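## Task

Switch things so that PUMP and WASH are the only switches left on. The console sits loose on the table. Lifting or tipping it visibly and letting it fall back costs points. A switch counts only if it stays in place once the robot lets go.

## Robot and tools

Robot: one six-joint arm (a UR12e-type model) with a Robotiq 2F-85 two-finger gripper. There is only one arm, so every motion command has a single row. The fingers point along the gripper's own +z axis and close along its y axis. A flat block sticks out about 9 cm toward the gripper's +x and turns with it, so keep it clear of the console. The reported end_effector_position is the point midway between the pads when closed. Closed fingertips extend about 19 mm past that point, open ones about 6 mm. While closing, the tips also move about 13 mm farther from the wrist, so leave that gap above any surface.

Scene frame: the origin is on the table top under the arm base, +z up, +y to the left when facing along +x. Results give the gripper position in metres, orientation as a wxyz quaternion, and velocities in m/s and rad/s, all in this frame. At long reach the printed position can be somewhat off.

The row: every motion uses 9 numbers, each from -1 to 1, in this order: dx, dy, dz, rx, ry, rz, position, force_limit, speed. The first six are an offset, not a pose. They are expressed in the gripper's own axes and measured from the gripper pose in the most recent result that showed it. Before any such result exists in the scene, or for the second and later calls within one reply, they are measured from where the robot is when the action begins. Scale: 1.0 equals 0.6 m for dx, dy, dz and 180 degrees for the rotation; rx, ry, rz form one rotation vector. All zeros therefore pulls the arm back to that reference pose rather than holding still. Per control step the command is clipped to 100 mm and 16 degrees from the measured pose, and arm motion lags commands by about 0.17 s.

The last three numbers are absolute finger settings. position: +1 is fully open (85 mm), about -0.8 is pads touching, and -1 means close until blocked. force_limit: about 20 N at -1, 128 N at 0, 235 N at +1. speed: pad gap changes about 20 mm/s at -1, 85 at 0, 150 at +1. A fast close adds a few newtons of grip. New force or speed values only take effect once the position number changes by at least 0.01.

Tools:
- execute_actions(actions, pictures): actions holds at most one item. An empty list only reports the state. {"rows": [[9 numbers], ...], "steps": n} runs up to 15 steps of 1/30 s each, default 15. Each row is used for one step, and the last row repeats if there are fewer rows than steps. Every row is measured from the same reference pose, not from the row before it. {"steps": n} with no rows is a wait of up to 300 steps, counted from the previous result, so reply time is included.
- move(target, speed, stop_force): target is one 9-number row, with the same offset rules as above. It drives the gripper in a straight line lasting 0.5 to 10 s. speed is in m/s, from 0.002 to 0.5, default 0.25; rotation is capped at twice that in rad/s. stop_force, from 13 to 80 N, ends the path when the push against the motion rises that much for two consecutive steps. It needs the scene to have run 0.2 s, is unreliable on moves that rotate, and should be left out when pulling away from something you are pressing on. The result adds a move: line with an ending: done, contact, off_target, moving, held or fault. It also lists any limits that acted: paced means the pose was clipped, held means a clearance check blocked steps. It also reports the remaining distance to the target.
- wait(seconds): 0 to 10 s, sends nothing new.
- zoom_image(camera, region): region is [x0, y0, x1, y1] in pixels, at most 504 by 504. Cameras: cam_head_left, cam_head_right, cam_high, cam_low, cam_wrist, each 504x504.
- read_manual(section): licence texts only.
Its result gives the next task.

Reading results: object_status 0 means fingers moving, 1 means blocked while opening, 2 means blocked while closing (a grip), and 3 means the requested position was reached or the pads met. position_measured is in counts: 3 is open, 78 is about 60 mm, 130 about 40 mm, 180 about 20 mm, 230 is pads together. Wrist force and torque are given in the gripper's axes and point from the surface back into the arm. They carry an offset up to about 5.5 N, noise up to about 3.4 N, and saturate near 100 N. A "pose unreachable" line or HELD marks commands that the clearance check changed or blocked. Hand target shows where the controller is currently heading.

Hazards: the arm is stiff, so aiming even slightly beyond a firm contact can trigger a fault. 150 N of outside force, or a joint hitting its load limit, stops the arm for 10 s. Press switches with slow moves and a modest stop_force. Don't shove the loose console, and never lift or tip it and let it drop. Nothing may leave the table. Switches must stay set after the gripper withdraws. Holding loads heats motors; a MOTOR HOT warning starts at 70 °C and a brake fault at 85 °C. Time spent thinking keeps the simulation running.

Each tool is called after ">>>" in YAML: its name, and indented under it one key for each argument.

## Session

>>> execute_actions:
  actions: []

Scene clock: 0.00 s of 8100.00 s.
end_effector_position=(+0.8607, -0.1073, +0.2725) position_measured=3 object_status=3 end_effector_quat_wxyz=(-0.137, -0.247, +0.949, +0.138) end_effector_velocity=(+0.000, +0.001, +0.001) end_effector_angular_velocity=(+0.001, -0.001, -0.000)
Joint positions: [-0.324 -1.021  1.421 -1.579 -1.493 -0.882]
Joint velocities: [ 0.001 -0.001 -0.     0.     0.001  0.001]
Wrist force (N, on the end effector, along its own x y z axes, offset not removed): no reading
Wrist torque (N m, same axes, about the end effector's origin, offset not removed): no reading
Hand target: +0.861, -0.107, +0.272; -0.137, -0.247, +0.949, +0.138

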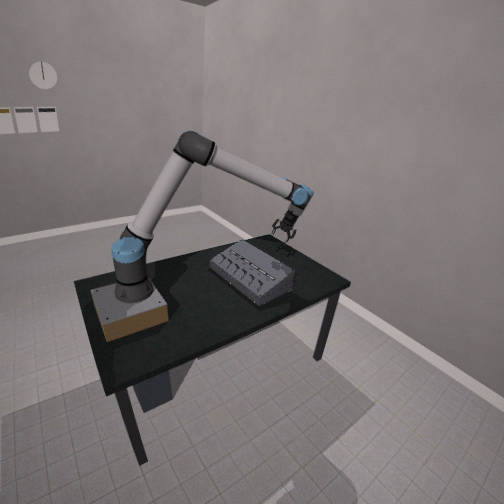

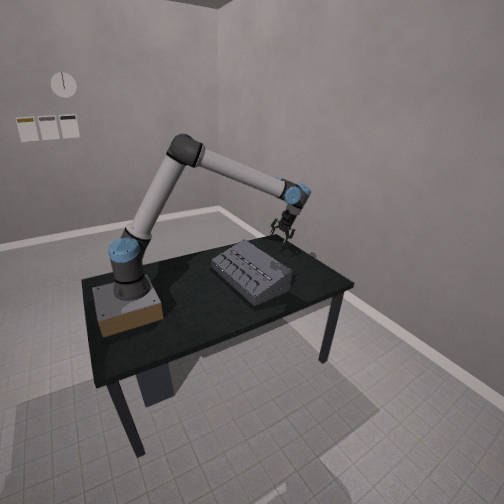

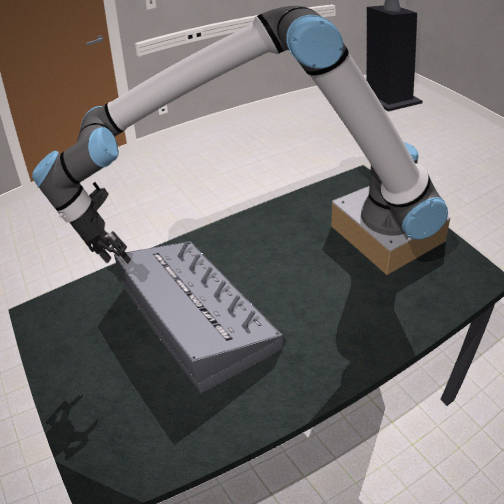

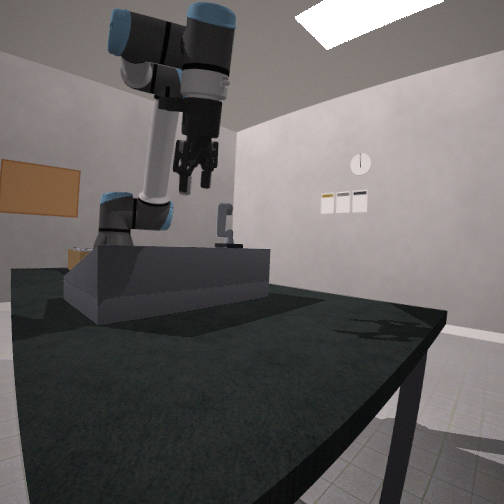

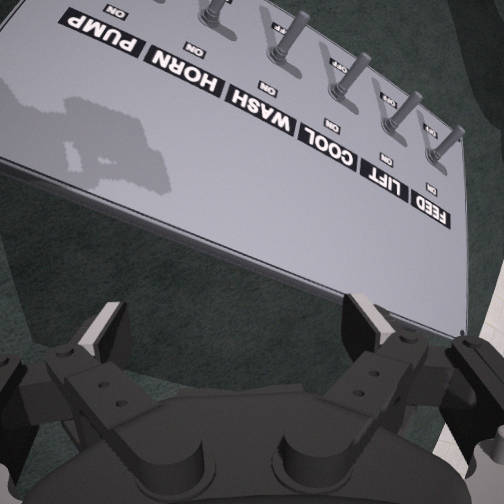

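>>> move:
  target: [0.416,0.239,-0.059,0,-0.15,0.652,0.2,0,0]
  speed: 0.4

Scene clock: 13.93 s of 8100.00 s.
end_effector_position=(+0.6007, -0.1199, +0.3997) position_measured=104 object_status=3 end_effector_quat_wxyz=(+0.000, +0.707, +0.708, +0.001) end_effector_velocity=(-0.002, +0.000, +0.001) end_effector_angular_velocity=(-0.004, +0.001, -0.012)
Joint positions: [-0.465 -1.676  2.04  -1.929 -1.56   1.074]
Joint velocities: [ 0.001 -0.003  0.001  0.001 -0.004  0.012]
Wrist force (N, on the end effector, along its own x y z axes, offset not removed): [4.3 -0.2 -6.6]
Wrist torque (N m, same axes, about the end effector's origin, offset not removed): [0.08 -0.91 0.11]
Hand target: +0.601, -0.120, +0.400; +0.000, +0.707, +0.707, +0.000
Off the commanded pose: 0.001 m, 0 deg.
After step 90, 7.73 s passed at rest.
move: done

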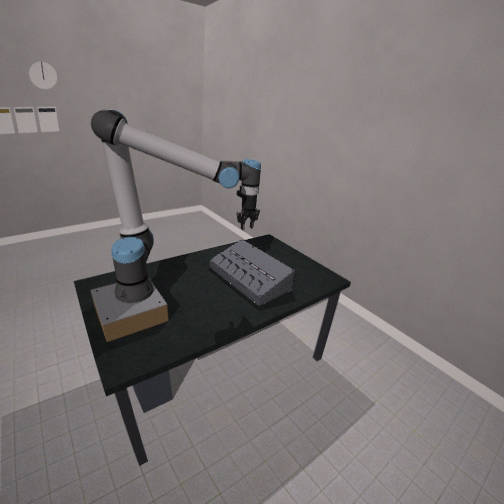

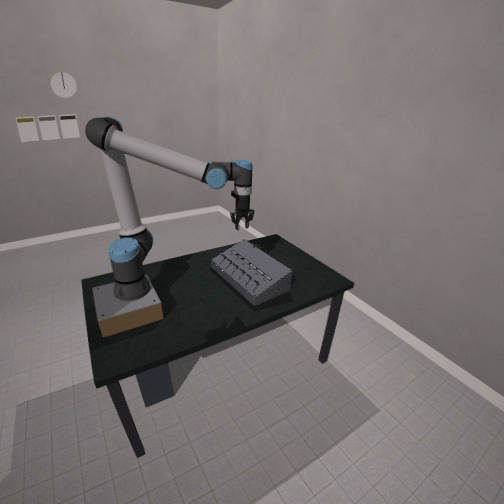

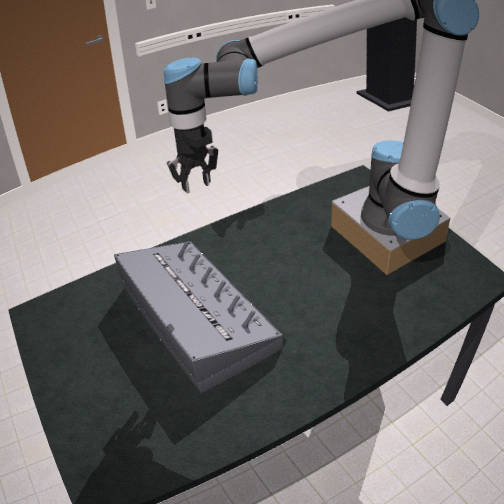

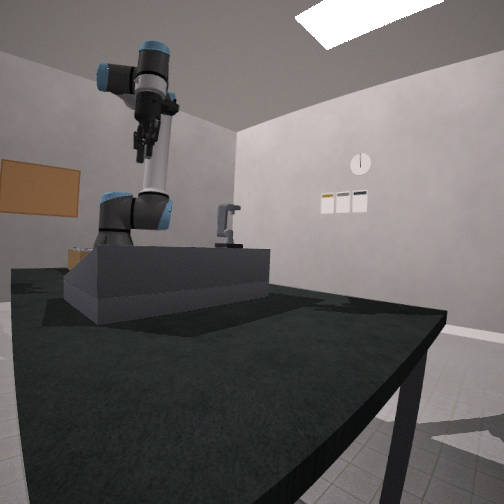

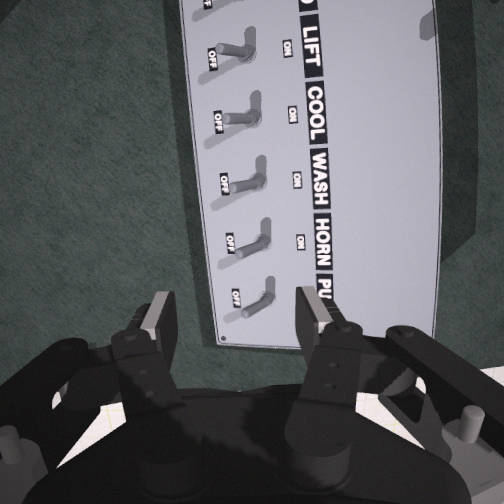

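>>> move:
  target: [0.027,-0.027,0.383,-0.1,0.004,-0.025,0.2,0,0]

Scene clock: 21.50 s of 8100.00 s.
end_effector_position=(+0.5848, -0.1033, +0.1702) position_measured=104 object_status=3 end_effector_quat_wxyz=(+0.106, +0.670, +0.726, +0.116) end_effector_velocity=(+0.001, -0.000, -0.002) end_effector_angular_velocity=(-0.000, -0.005, -0.000)
Joint positions: [-0.548 -1.492  2.485 -2.807 -1.37   0.938]
Joint velocities: [-0.001  0.006  0.002 -0.012  0.003  0.   ]
Wrist force (N, on the end effector, along its own x y z axes, offset not removed): [0.3 4.2 -0.3]
Wrist torque (N m, same axes, about the end effector's origin, offset not removed): [0.92 -0.06 0.04]
Hand target: +0.585, -0.103, +0.170; +0.106, +0.670, +0.726, +0.116
Off the commanded pose: 0.000 m, 0 deg.
After step 90, 3.00 s passed at rest.
move: done

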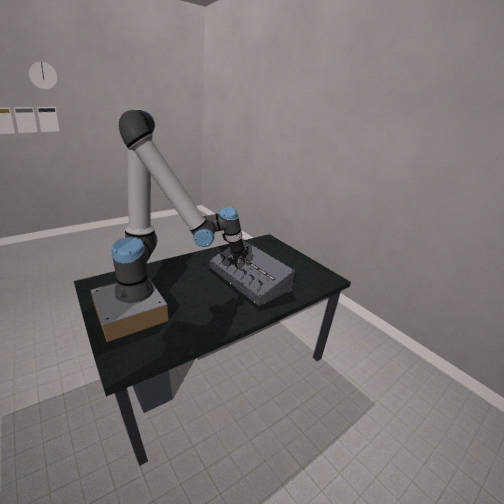

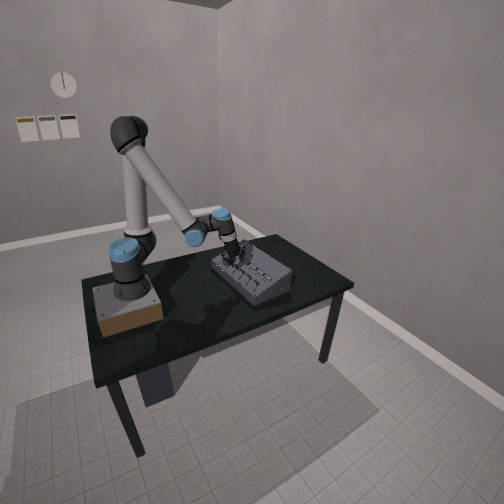

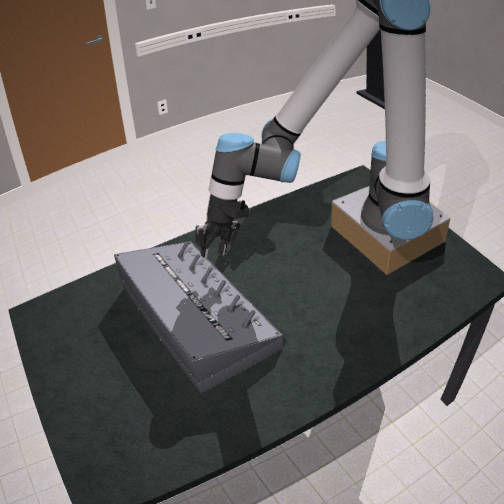

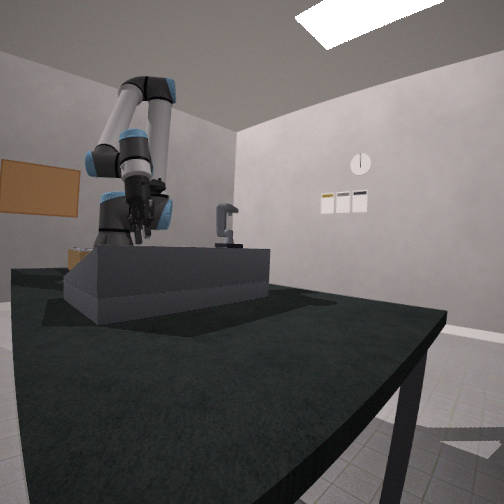

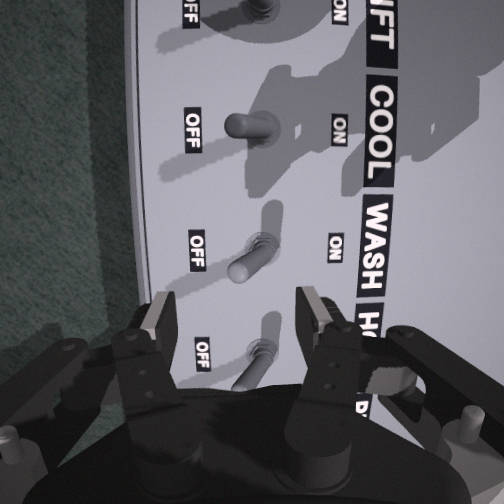

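>>> move:
  target: [0.004,0,0.097,0,0,0,0.2,0,0]
  speed: 0.05
  stop_force: 15

Scene clock: 29.23 s of 8100.00 s.
end_effector_position=(+0.6025, -0.0995, +0.1152) position_measured=104 object_status=3 end_effector_quat_wxyz=(+0.106, +0.670, +0.726, +0.116) end_effector_velocity=(+0.001, +0.001, -0.001) end_effector_angular_velocity=(-0.000, -0.001, +0.002)
Joint positions: [-0.52  -1.339  2.482 -2.962 -1.377  0.965]
Joint velocities: [ 0.003  0.004 -0.    -0.004  0.     0.   ]
Wrist force (N, on the end effector, along its own x y z axes, offset not removed): [5.4 -0.5 1.9]
Wrist torque (N m, same axes, about the end effector's origin, offset not removed): [0.15 -0.92 -0.09]
Hand target: +0.603, -0.099, +0.115; +0.106, +0.670, +0.726, +0.116
Off the commanded pose: 0.000 m, 0 deg.
After step 90, 3.17 s passed at rest.
move: done

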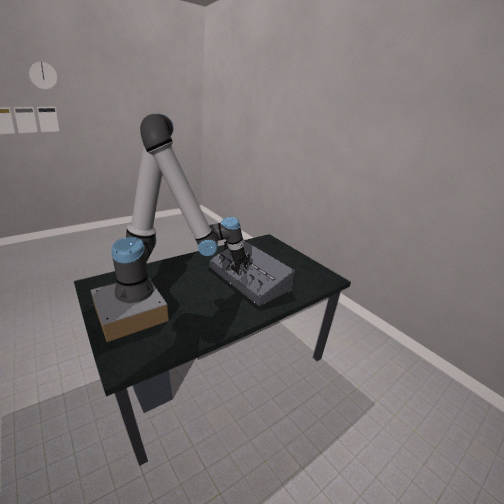

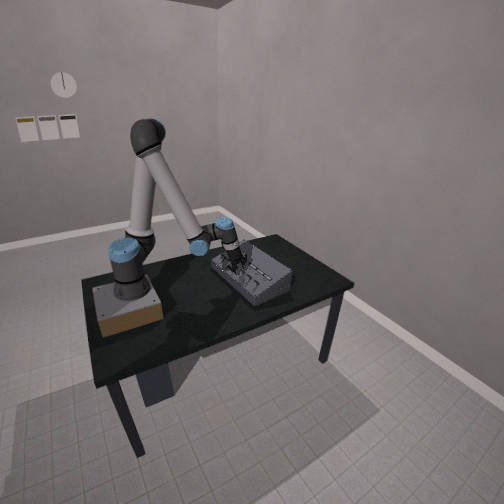

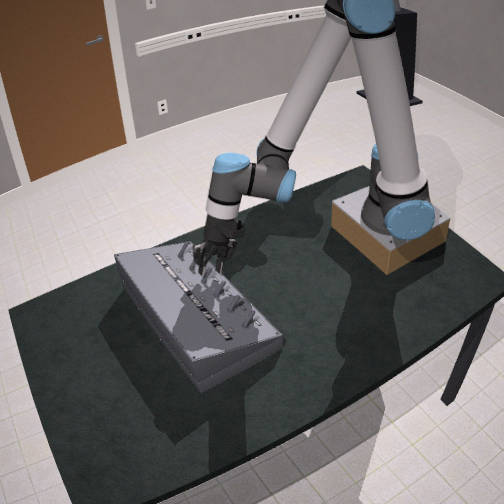

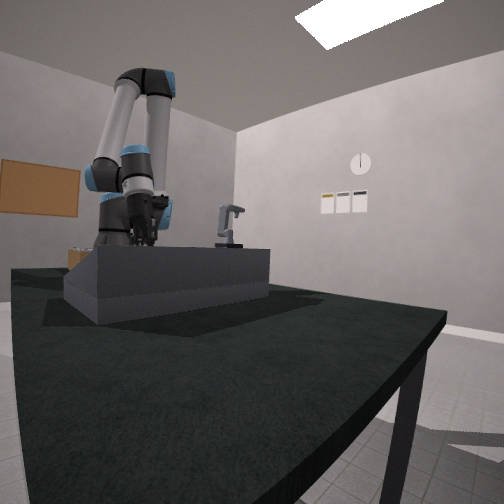

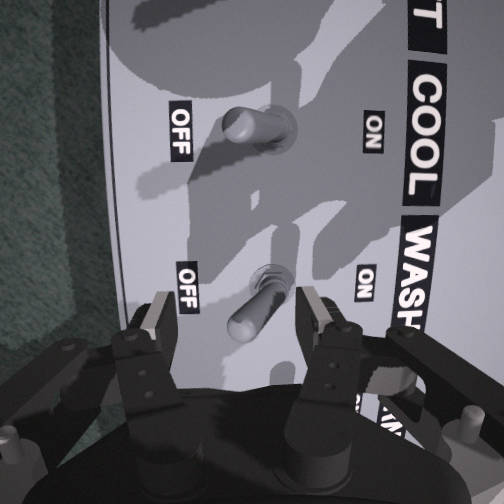

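Base at 272 px needs to reach about 185, so a 41 mm push.

>>> move:
  target: [0,0.069,0.003,0,0,0,0.2,0,0]
  speed: 0.02
  stop_force: 20

Scene clock: 35.30 s of 8100.00 s.
end_effector_position=(+0.6421, -0.0964, +0.1263) position_measured=104 object_status=3 end_effector_quat_wxyz=(+0.106, +0.670, +0.726, +0.116) end_effector_velocity=(+0.002, +0.000, +0.001) end_effector_angular_velocity=(-0.001, -0.000, +0.001)
Joint positions: [-0.477 -1.317  2.406 -2.917 -1.388  1.009]
Joint velocities: [ 0.002  0.001 -0.004  0.002 -0.001  0.002]
Wrist force (N, on the end effector, along its own x y z axes, offset not removed): [5.4 -2.3 -0.6]
Wrist torque (N m, same axes, about the end effector's origin, offset not removed): [-0.50 -0.90 0.07]
Hand target: +0.642, -0.096, +0.126; +0.106, +0.670, +0.726, +0.116
Off the commanded pose: 0.000 m, 0 deg.
After step 90, 0.70 s passed at rest.
move: done

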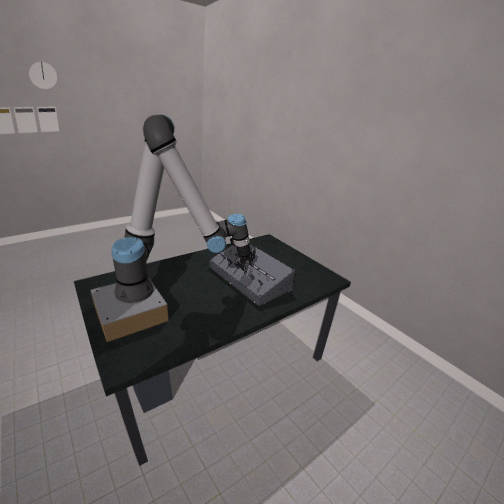

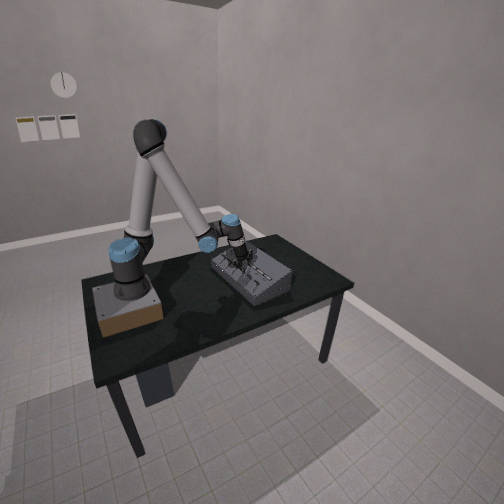

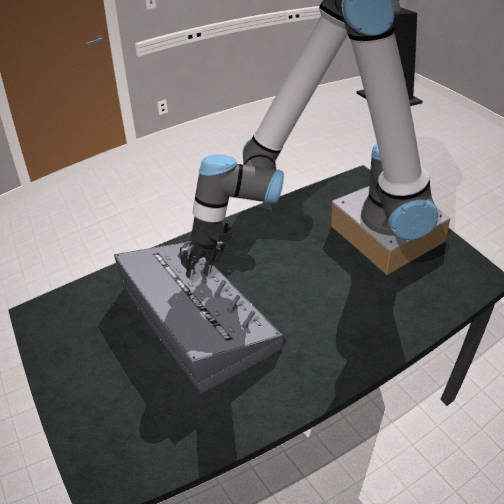

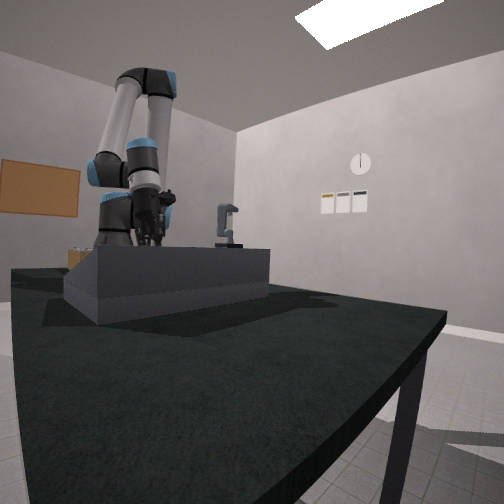

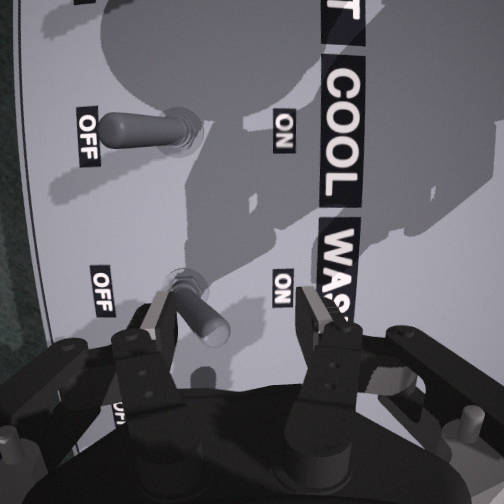

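>>> move:
  target: [0,-0.005,-0.07,0,0,0,0.2,0,0]
  speed: 0.08

>>> move:
  target: [-0.241,-0.062,0,0,0,0,0.2,0,0]
  speed: 0.15

>>> move:
  target: [0,0,0.068,0,0,0,0.2,0,0]
  speed: 0.04
  stop_force: 15

Scene clock: 42.17 s of 8100.00 s.
end_effector_position=(+0.6264, -0.0976, +0.1650) position_measured=104 object_status=3 end_effector_quat_wxyz=(+0.106, +0.670, +0.726, +0.116) end_effector_velocity=(-0.001, -0.000, +0.001) end_effector_angular_velocity=(+0.001, +0.000, +0.000)
Joint positions: [-0.494 -1.419  2.417 -2.822 -1.383  0.991]
Joint velocities: [-0.001 -0.004  0.     0.005  0.001 -0.001]
Wrist force (N, on the end effector, along its own x y z axes, offset not removed): [-3.0 -1.9 -4.9]
Wrist torque (N m, same axes, about the end effector's origin, offset not removed): [-0.42 0.43 -0.09]
Hand target: +0.626, -0.098, +0.165; +0.106, +0.670, +0.726, +0.116
Off the commanded pose: 0.000 m, 0 deg.
After step 90, 2.90 s passed at rest.
move: done

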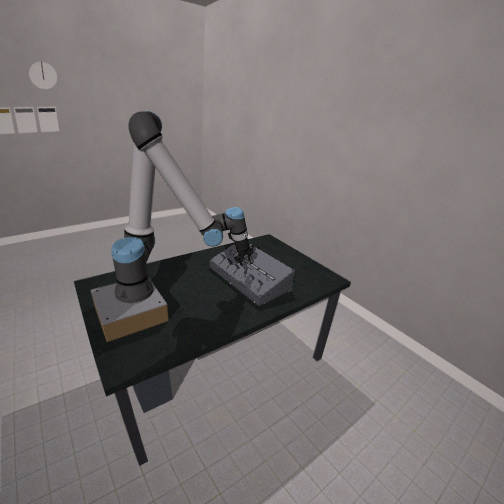

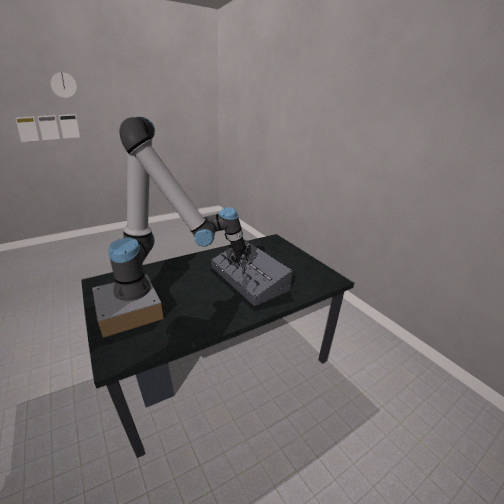

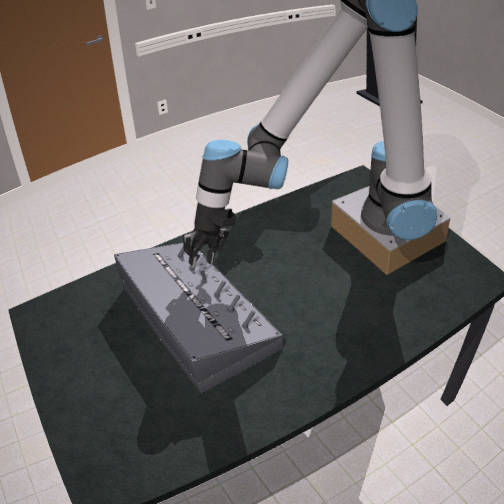

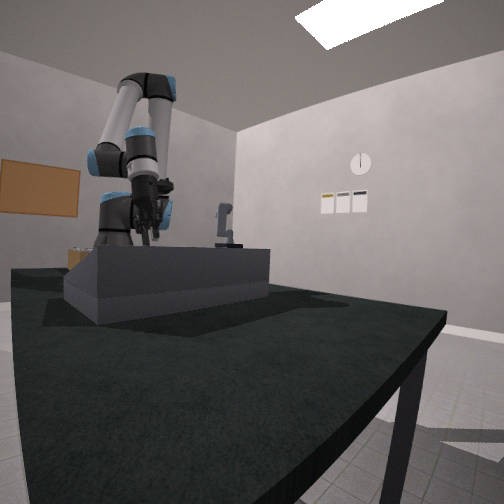

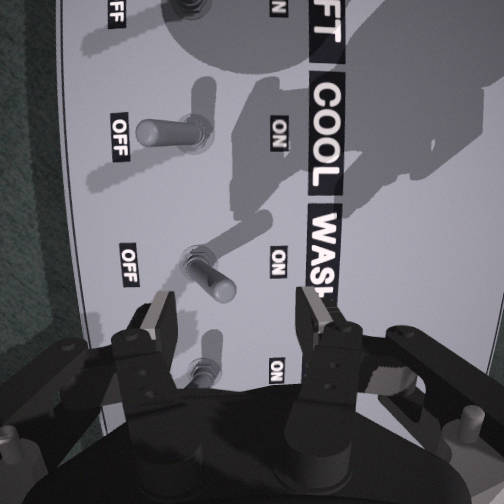

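Scene clock: 43.67 s of 8100.00 s.
end_effector_position=(+0.6028, -0.2442, +0.1533) position_measured=104 object_status=3 end_effector_quat_wxyz=(+0.106, +0.670, +0.726, +0.116) end_effector_velocity=(-0.000, -0.002, -0.001) end_effector_angular_velocity=(+0.002, +0.001, -0.000)
Joint positions: [-0.741 -1.371  2.376 -2.776 -1.327  0.745]
Joint velocities: [-0.003  0.002 -0.001  0.002  0.001 -0.003]
Wrist force (N, on the end effector, along its own x y z axes, offset not removed): [2.7 -1.3 -1.4]
Wrist torque (N m, same axes, about the end effector's origin, offset not removed): [-0.14 -0.40 -0.07]
Hand target: +0.603, -0.244, +0.153; +0.106, +0.670, +0.726, +0.116
Off the commanded pose: 0.000 m, 0 deg.
move: done

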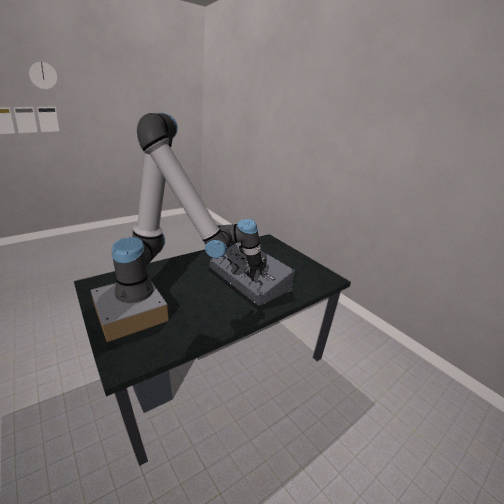

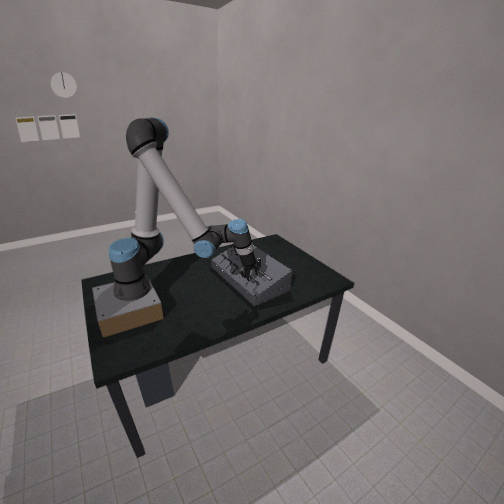

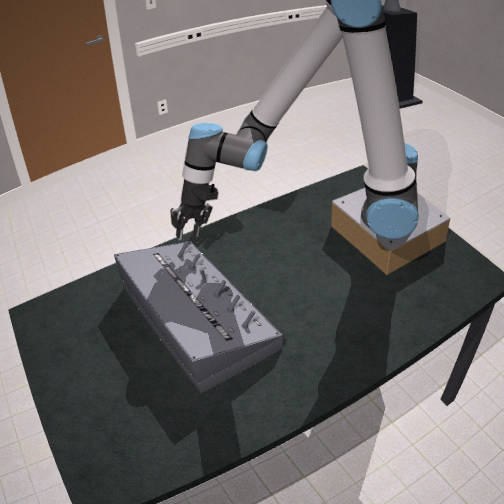

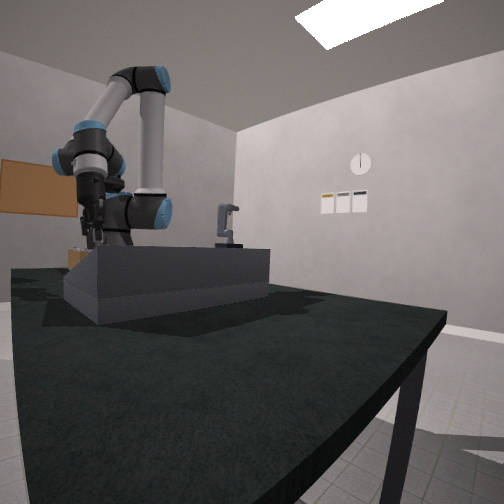

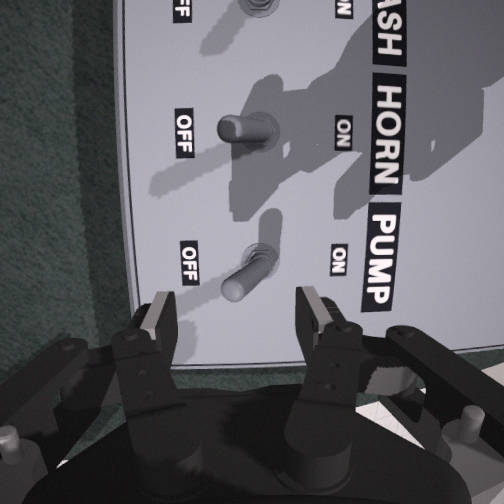

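Scene clock: 45.07 s of 8100.00 s.
end_effector_position=(+0.6154, -0.2431, +0.1148) position_measured=104 object_status=3 end_effector_quat_wxyz=(+0.106, +0.670, +0.726, +0.116) end_effector_velocity=(+0.000, -0.000, -0.002) end_effector_angular_velocity=(-0.001, +0.001, -0.000)
Joint positions: [-0.723 -1.279  2.372 -2.869 -1.331  0.763]
Joint velocities: [ 0.001  0.004 -0.    -0.004 -0.001  0.001]
Wrist force (N, on the end effector, along its own x y z axes, offset not removed): [-1.5 2.2 -2.7]
Wrist torque (N m, same axes, about the end effector's origin, offset not removed): [0.66 0.26 0.26]
Hand target: +0.615, -0.243, +0.115; +0.106, +0.670, +0.726, +0.116
Off the commanded pose: 0.000 m, 0 deg.
move: done

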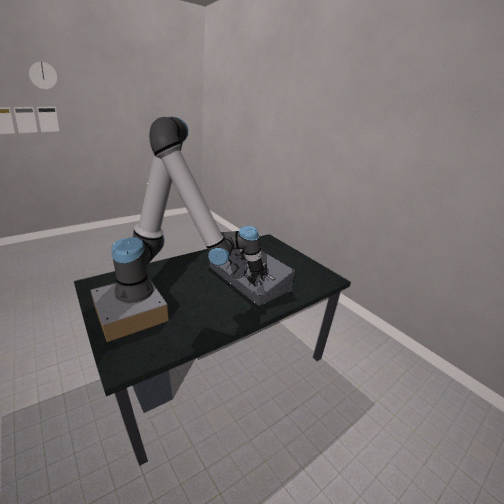

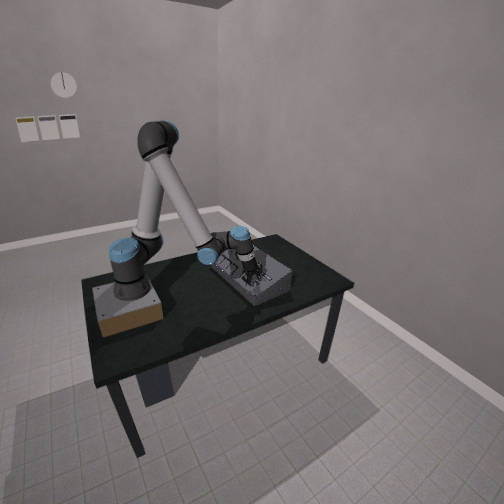

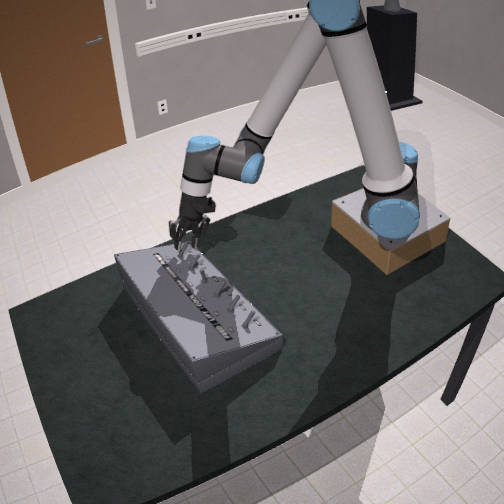

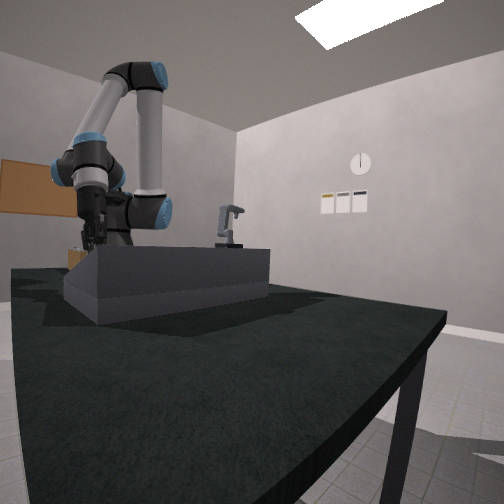

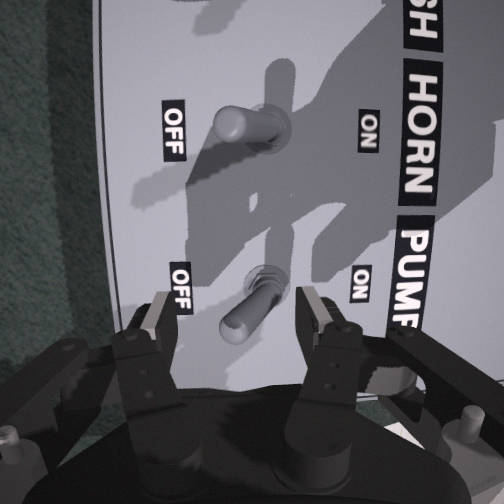

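>>> move:
  target: [0,0.064,0.002,0,0,0,0.2,0,0]
  speed: 0.02
  stop_force: 20

>>> move:
  target: [0,-0.005,-0.15,0,0,0,0.2,0,0]
  speed: 0.1

>>> zoom_image:
  camera: "cam_high"
  region: [100, 220, 300, 400]

Scene clock: 52.13 s of 8100.00 s.
end_effector_position=(+0.6519, -0.2402, +0.1255) position_measured=104 object_status=3 end_effector_quat_wxyz=(+0.106, +0.670, +0.726, +0.116) end_effector_velocity=(+0.002, -0.001, +0.000) end_effector_angular_velocity=(+0.000, -0.000, -0.002)
Joint positions: [-0.677 -1.261  2.307 -2.833 -1.341  0.81 ]
Joint velocities: [ 0.001  0.001 -0.003  0.001 -0.     0.003]
Wrist force (N, on the end effector, along its own x y z axes, offset not removed): [-0.9 5.4 -4.4]
Wrist torque (N m, same axes, about the end effector's origin, offset not removed): [1.27 0.23 -0.15]
Hand target: +0.652, -0.240, +0.126; +0.106, +0.670, +0.726, +0.116
Off the commanded pose: 0.000 m, 0 deg.
After step 90, 1.87 s passed at rest.
move: done

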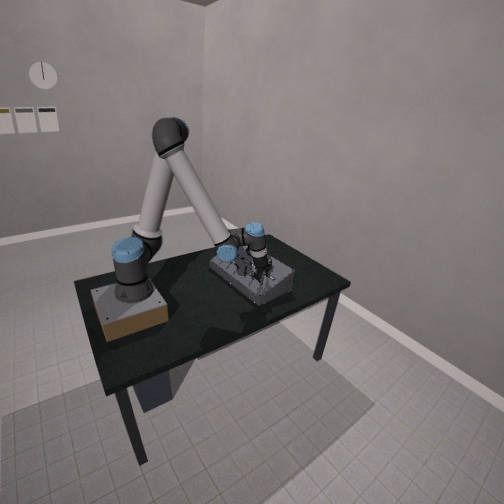

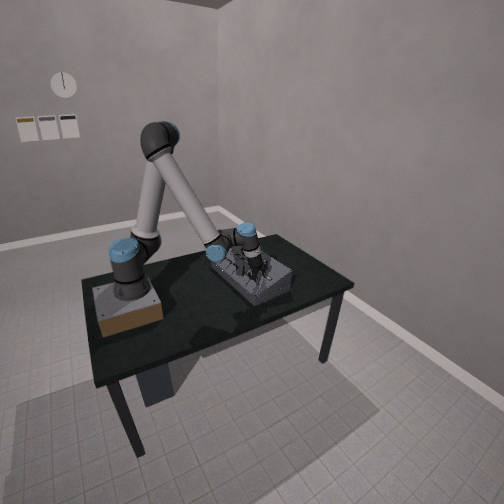

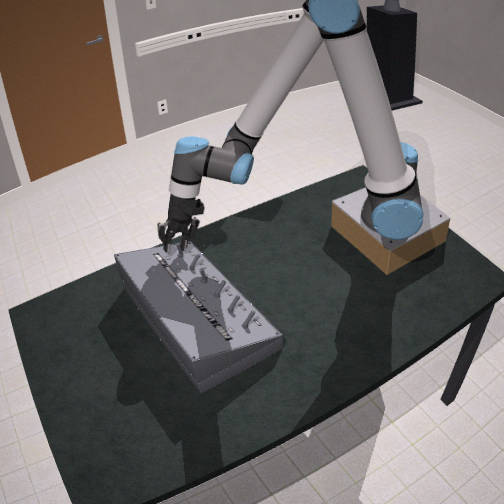

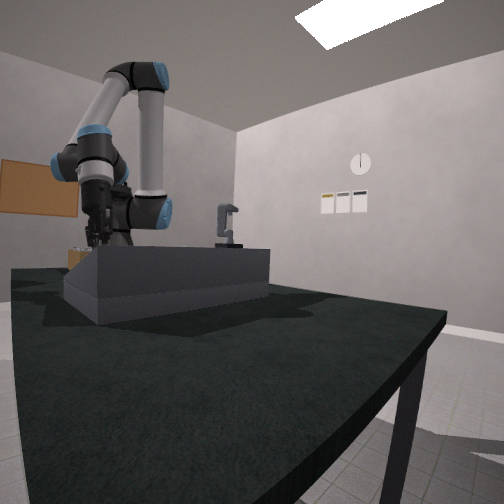

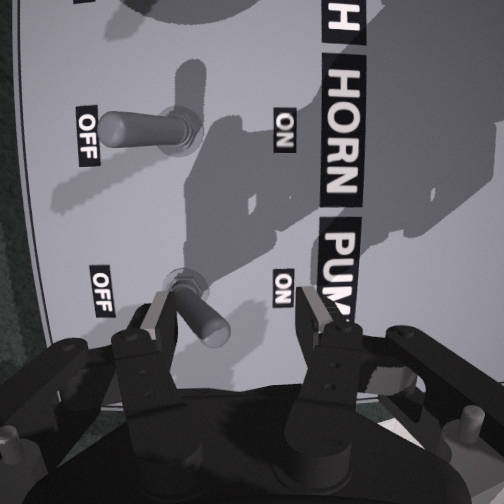

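Scene clock: 53.53 s of 8100.00 s.
end_effector_position=(+0.6213, -0.2428, +0.2098) position_measured=104 object_status=3 end_effector_quat_wxyz=(+0.106, +0.670, +0.726, +0.116) end_effector_velocity=(-0.000, -0.000, +0.002) end_effector_angular_velocity=(-0.000, -0.001, -0.001)
Joint positions: [-0.717 -1.45   2.313 -2.64  -1.332  0.77 ]
Joint velocities: [-0.001 -0.004 -0.001  0.004  0.    -0.   ]
Wrist force (N, on the end effector, along its own x y z axes, offset not removed): [0.8 0.1 -2.5]
Wrist torque (N m, same axes, about the end effector's origin, offset not removed): [-0.01 -0.20 0.01]
Hand target: +0.621, -0.243, +0.210; +0.106, +0.670, +0.726, +0.116
Off the commanded pose: 0.000 m, 0 deg.
move: done

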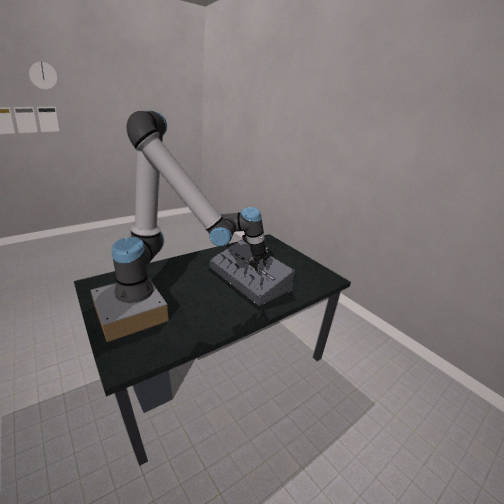

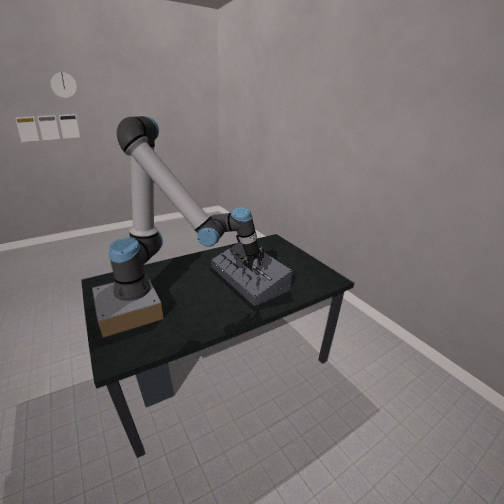

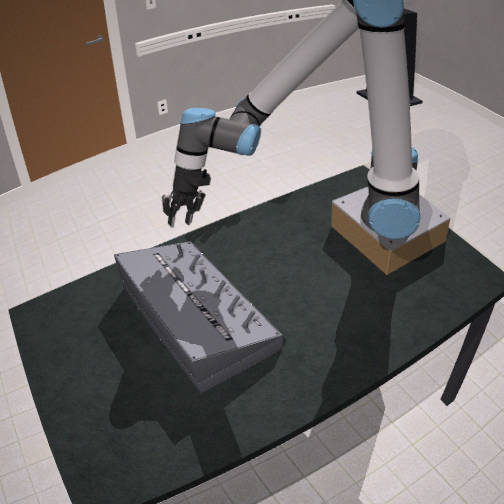

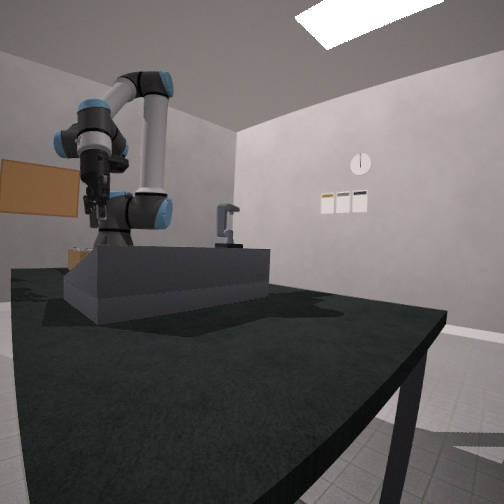

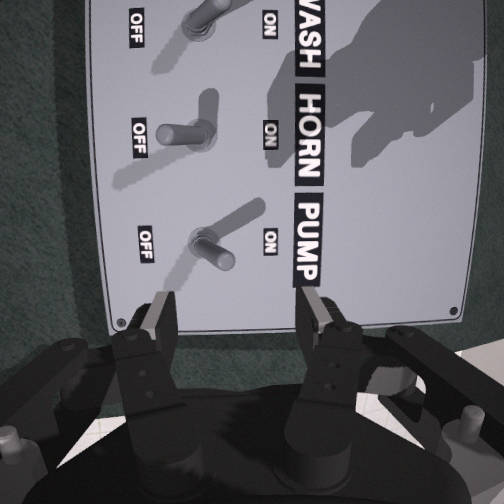

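Region (100, 220, 300, 400) of cam_high's 504x504 image, scaled by 2.520, with more detail than that image has; it fills the top 454 rows of this view, and the rest is white.

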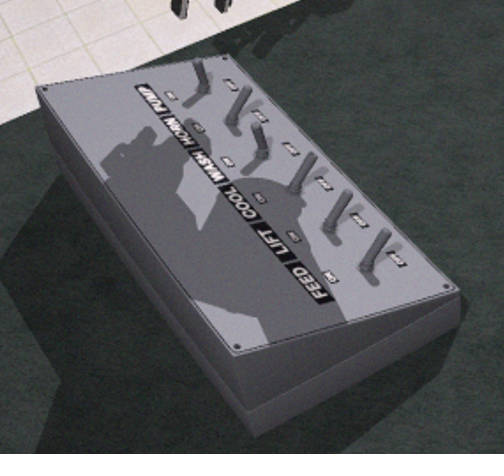

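>>> finished_scene:
  scene: 2

The scene is finished: the task was done.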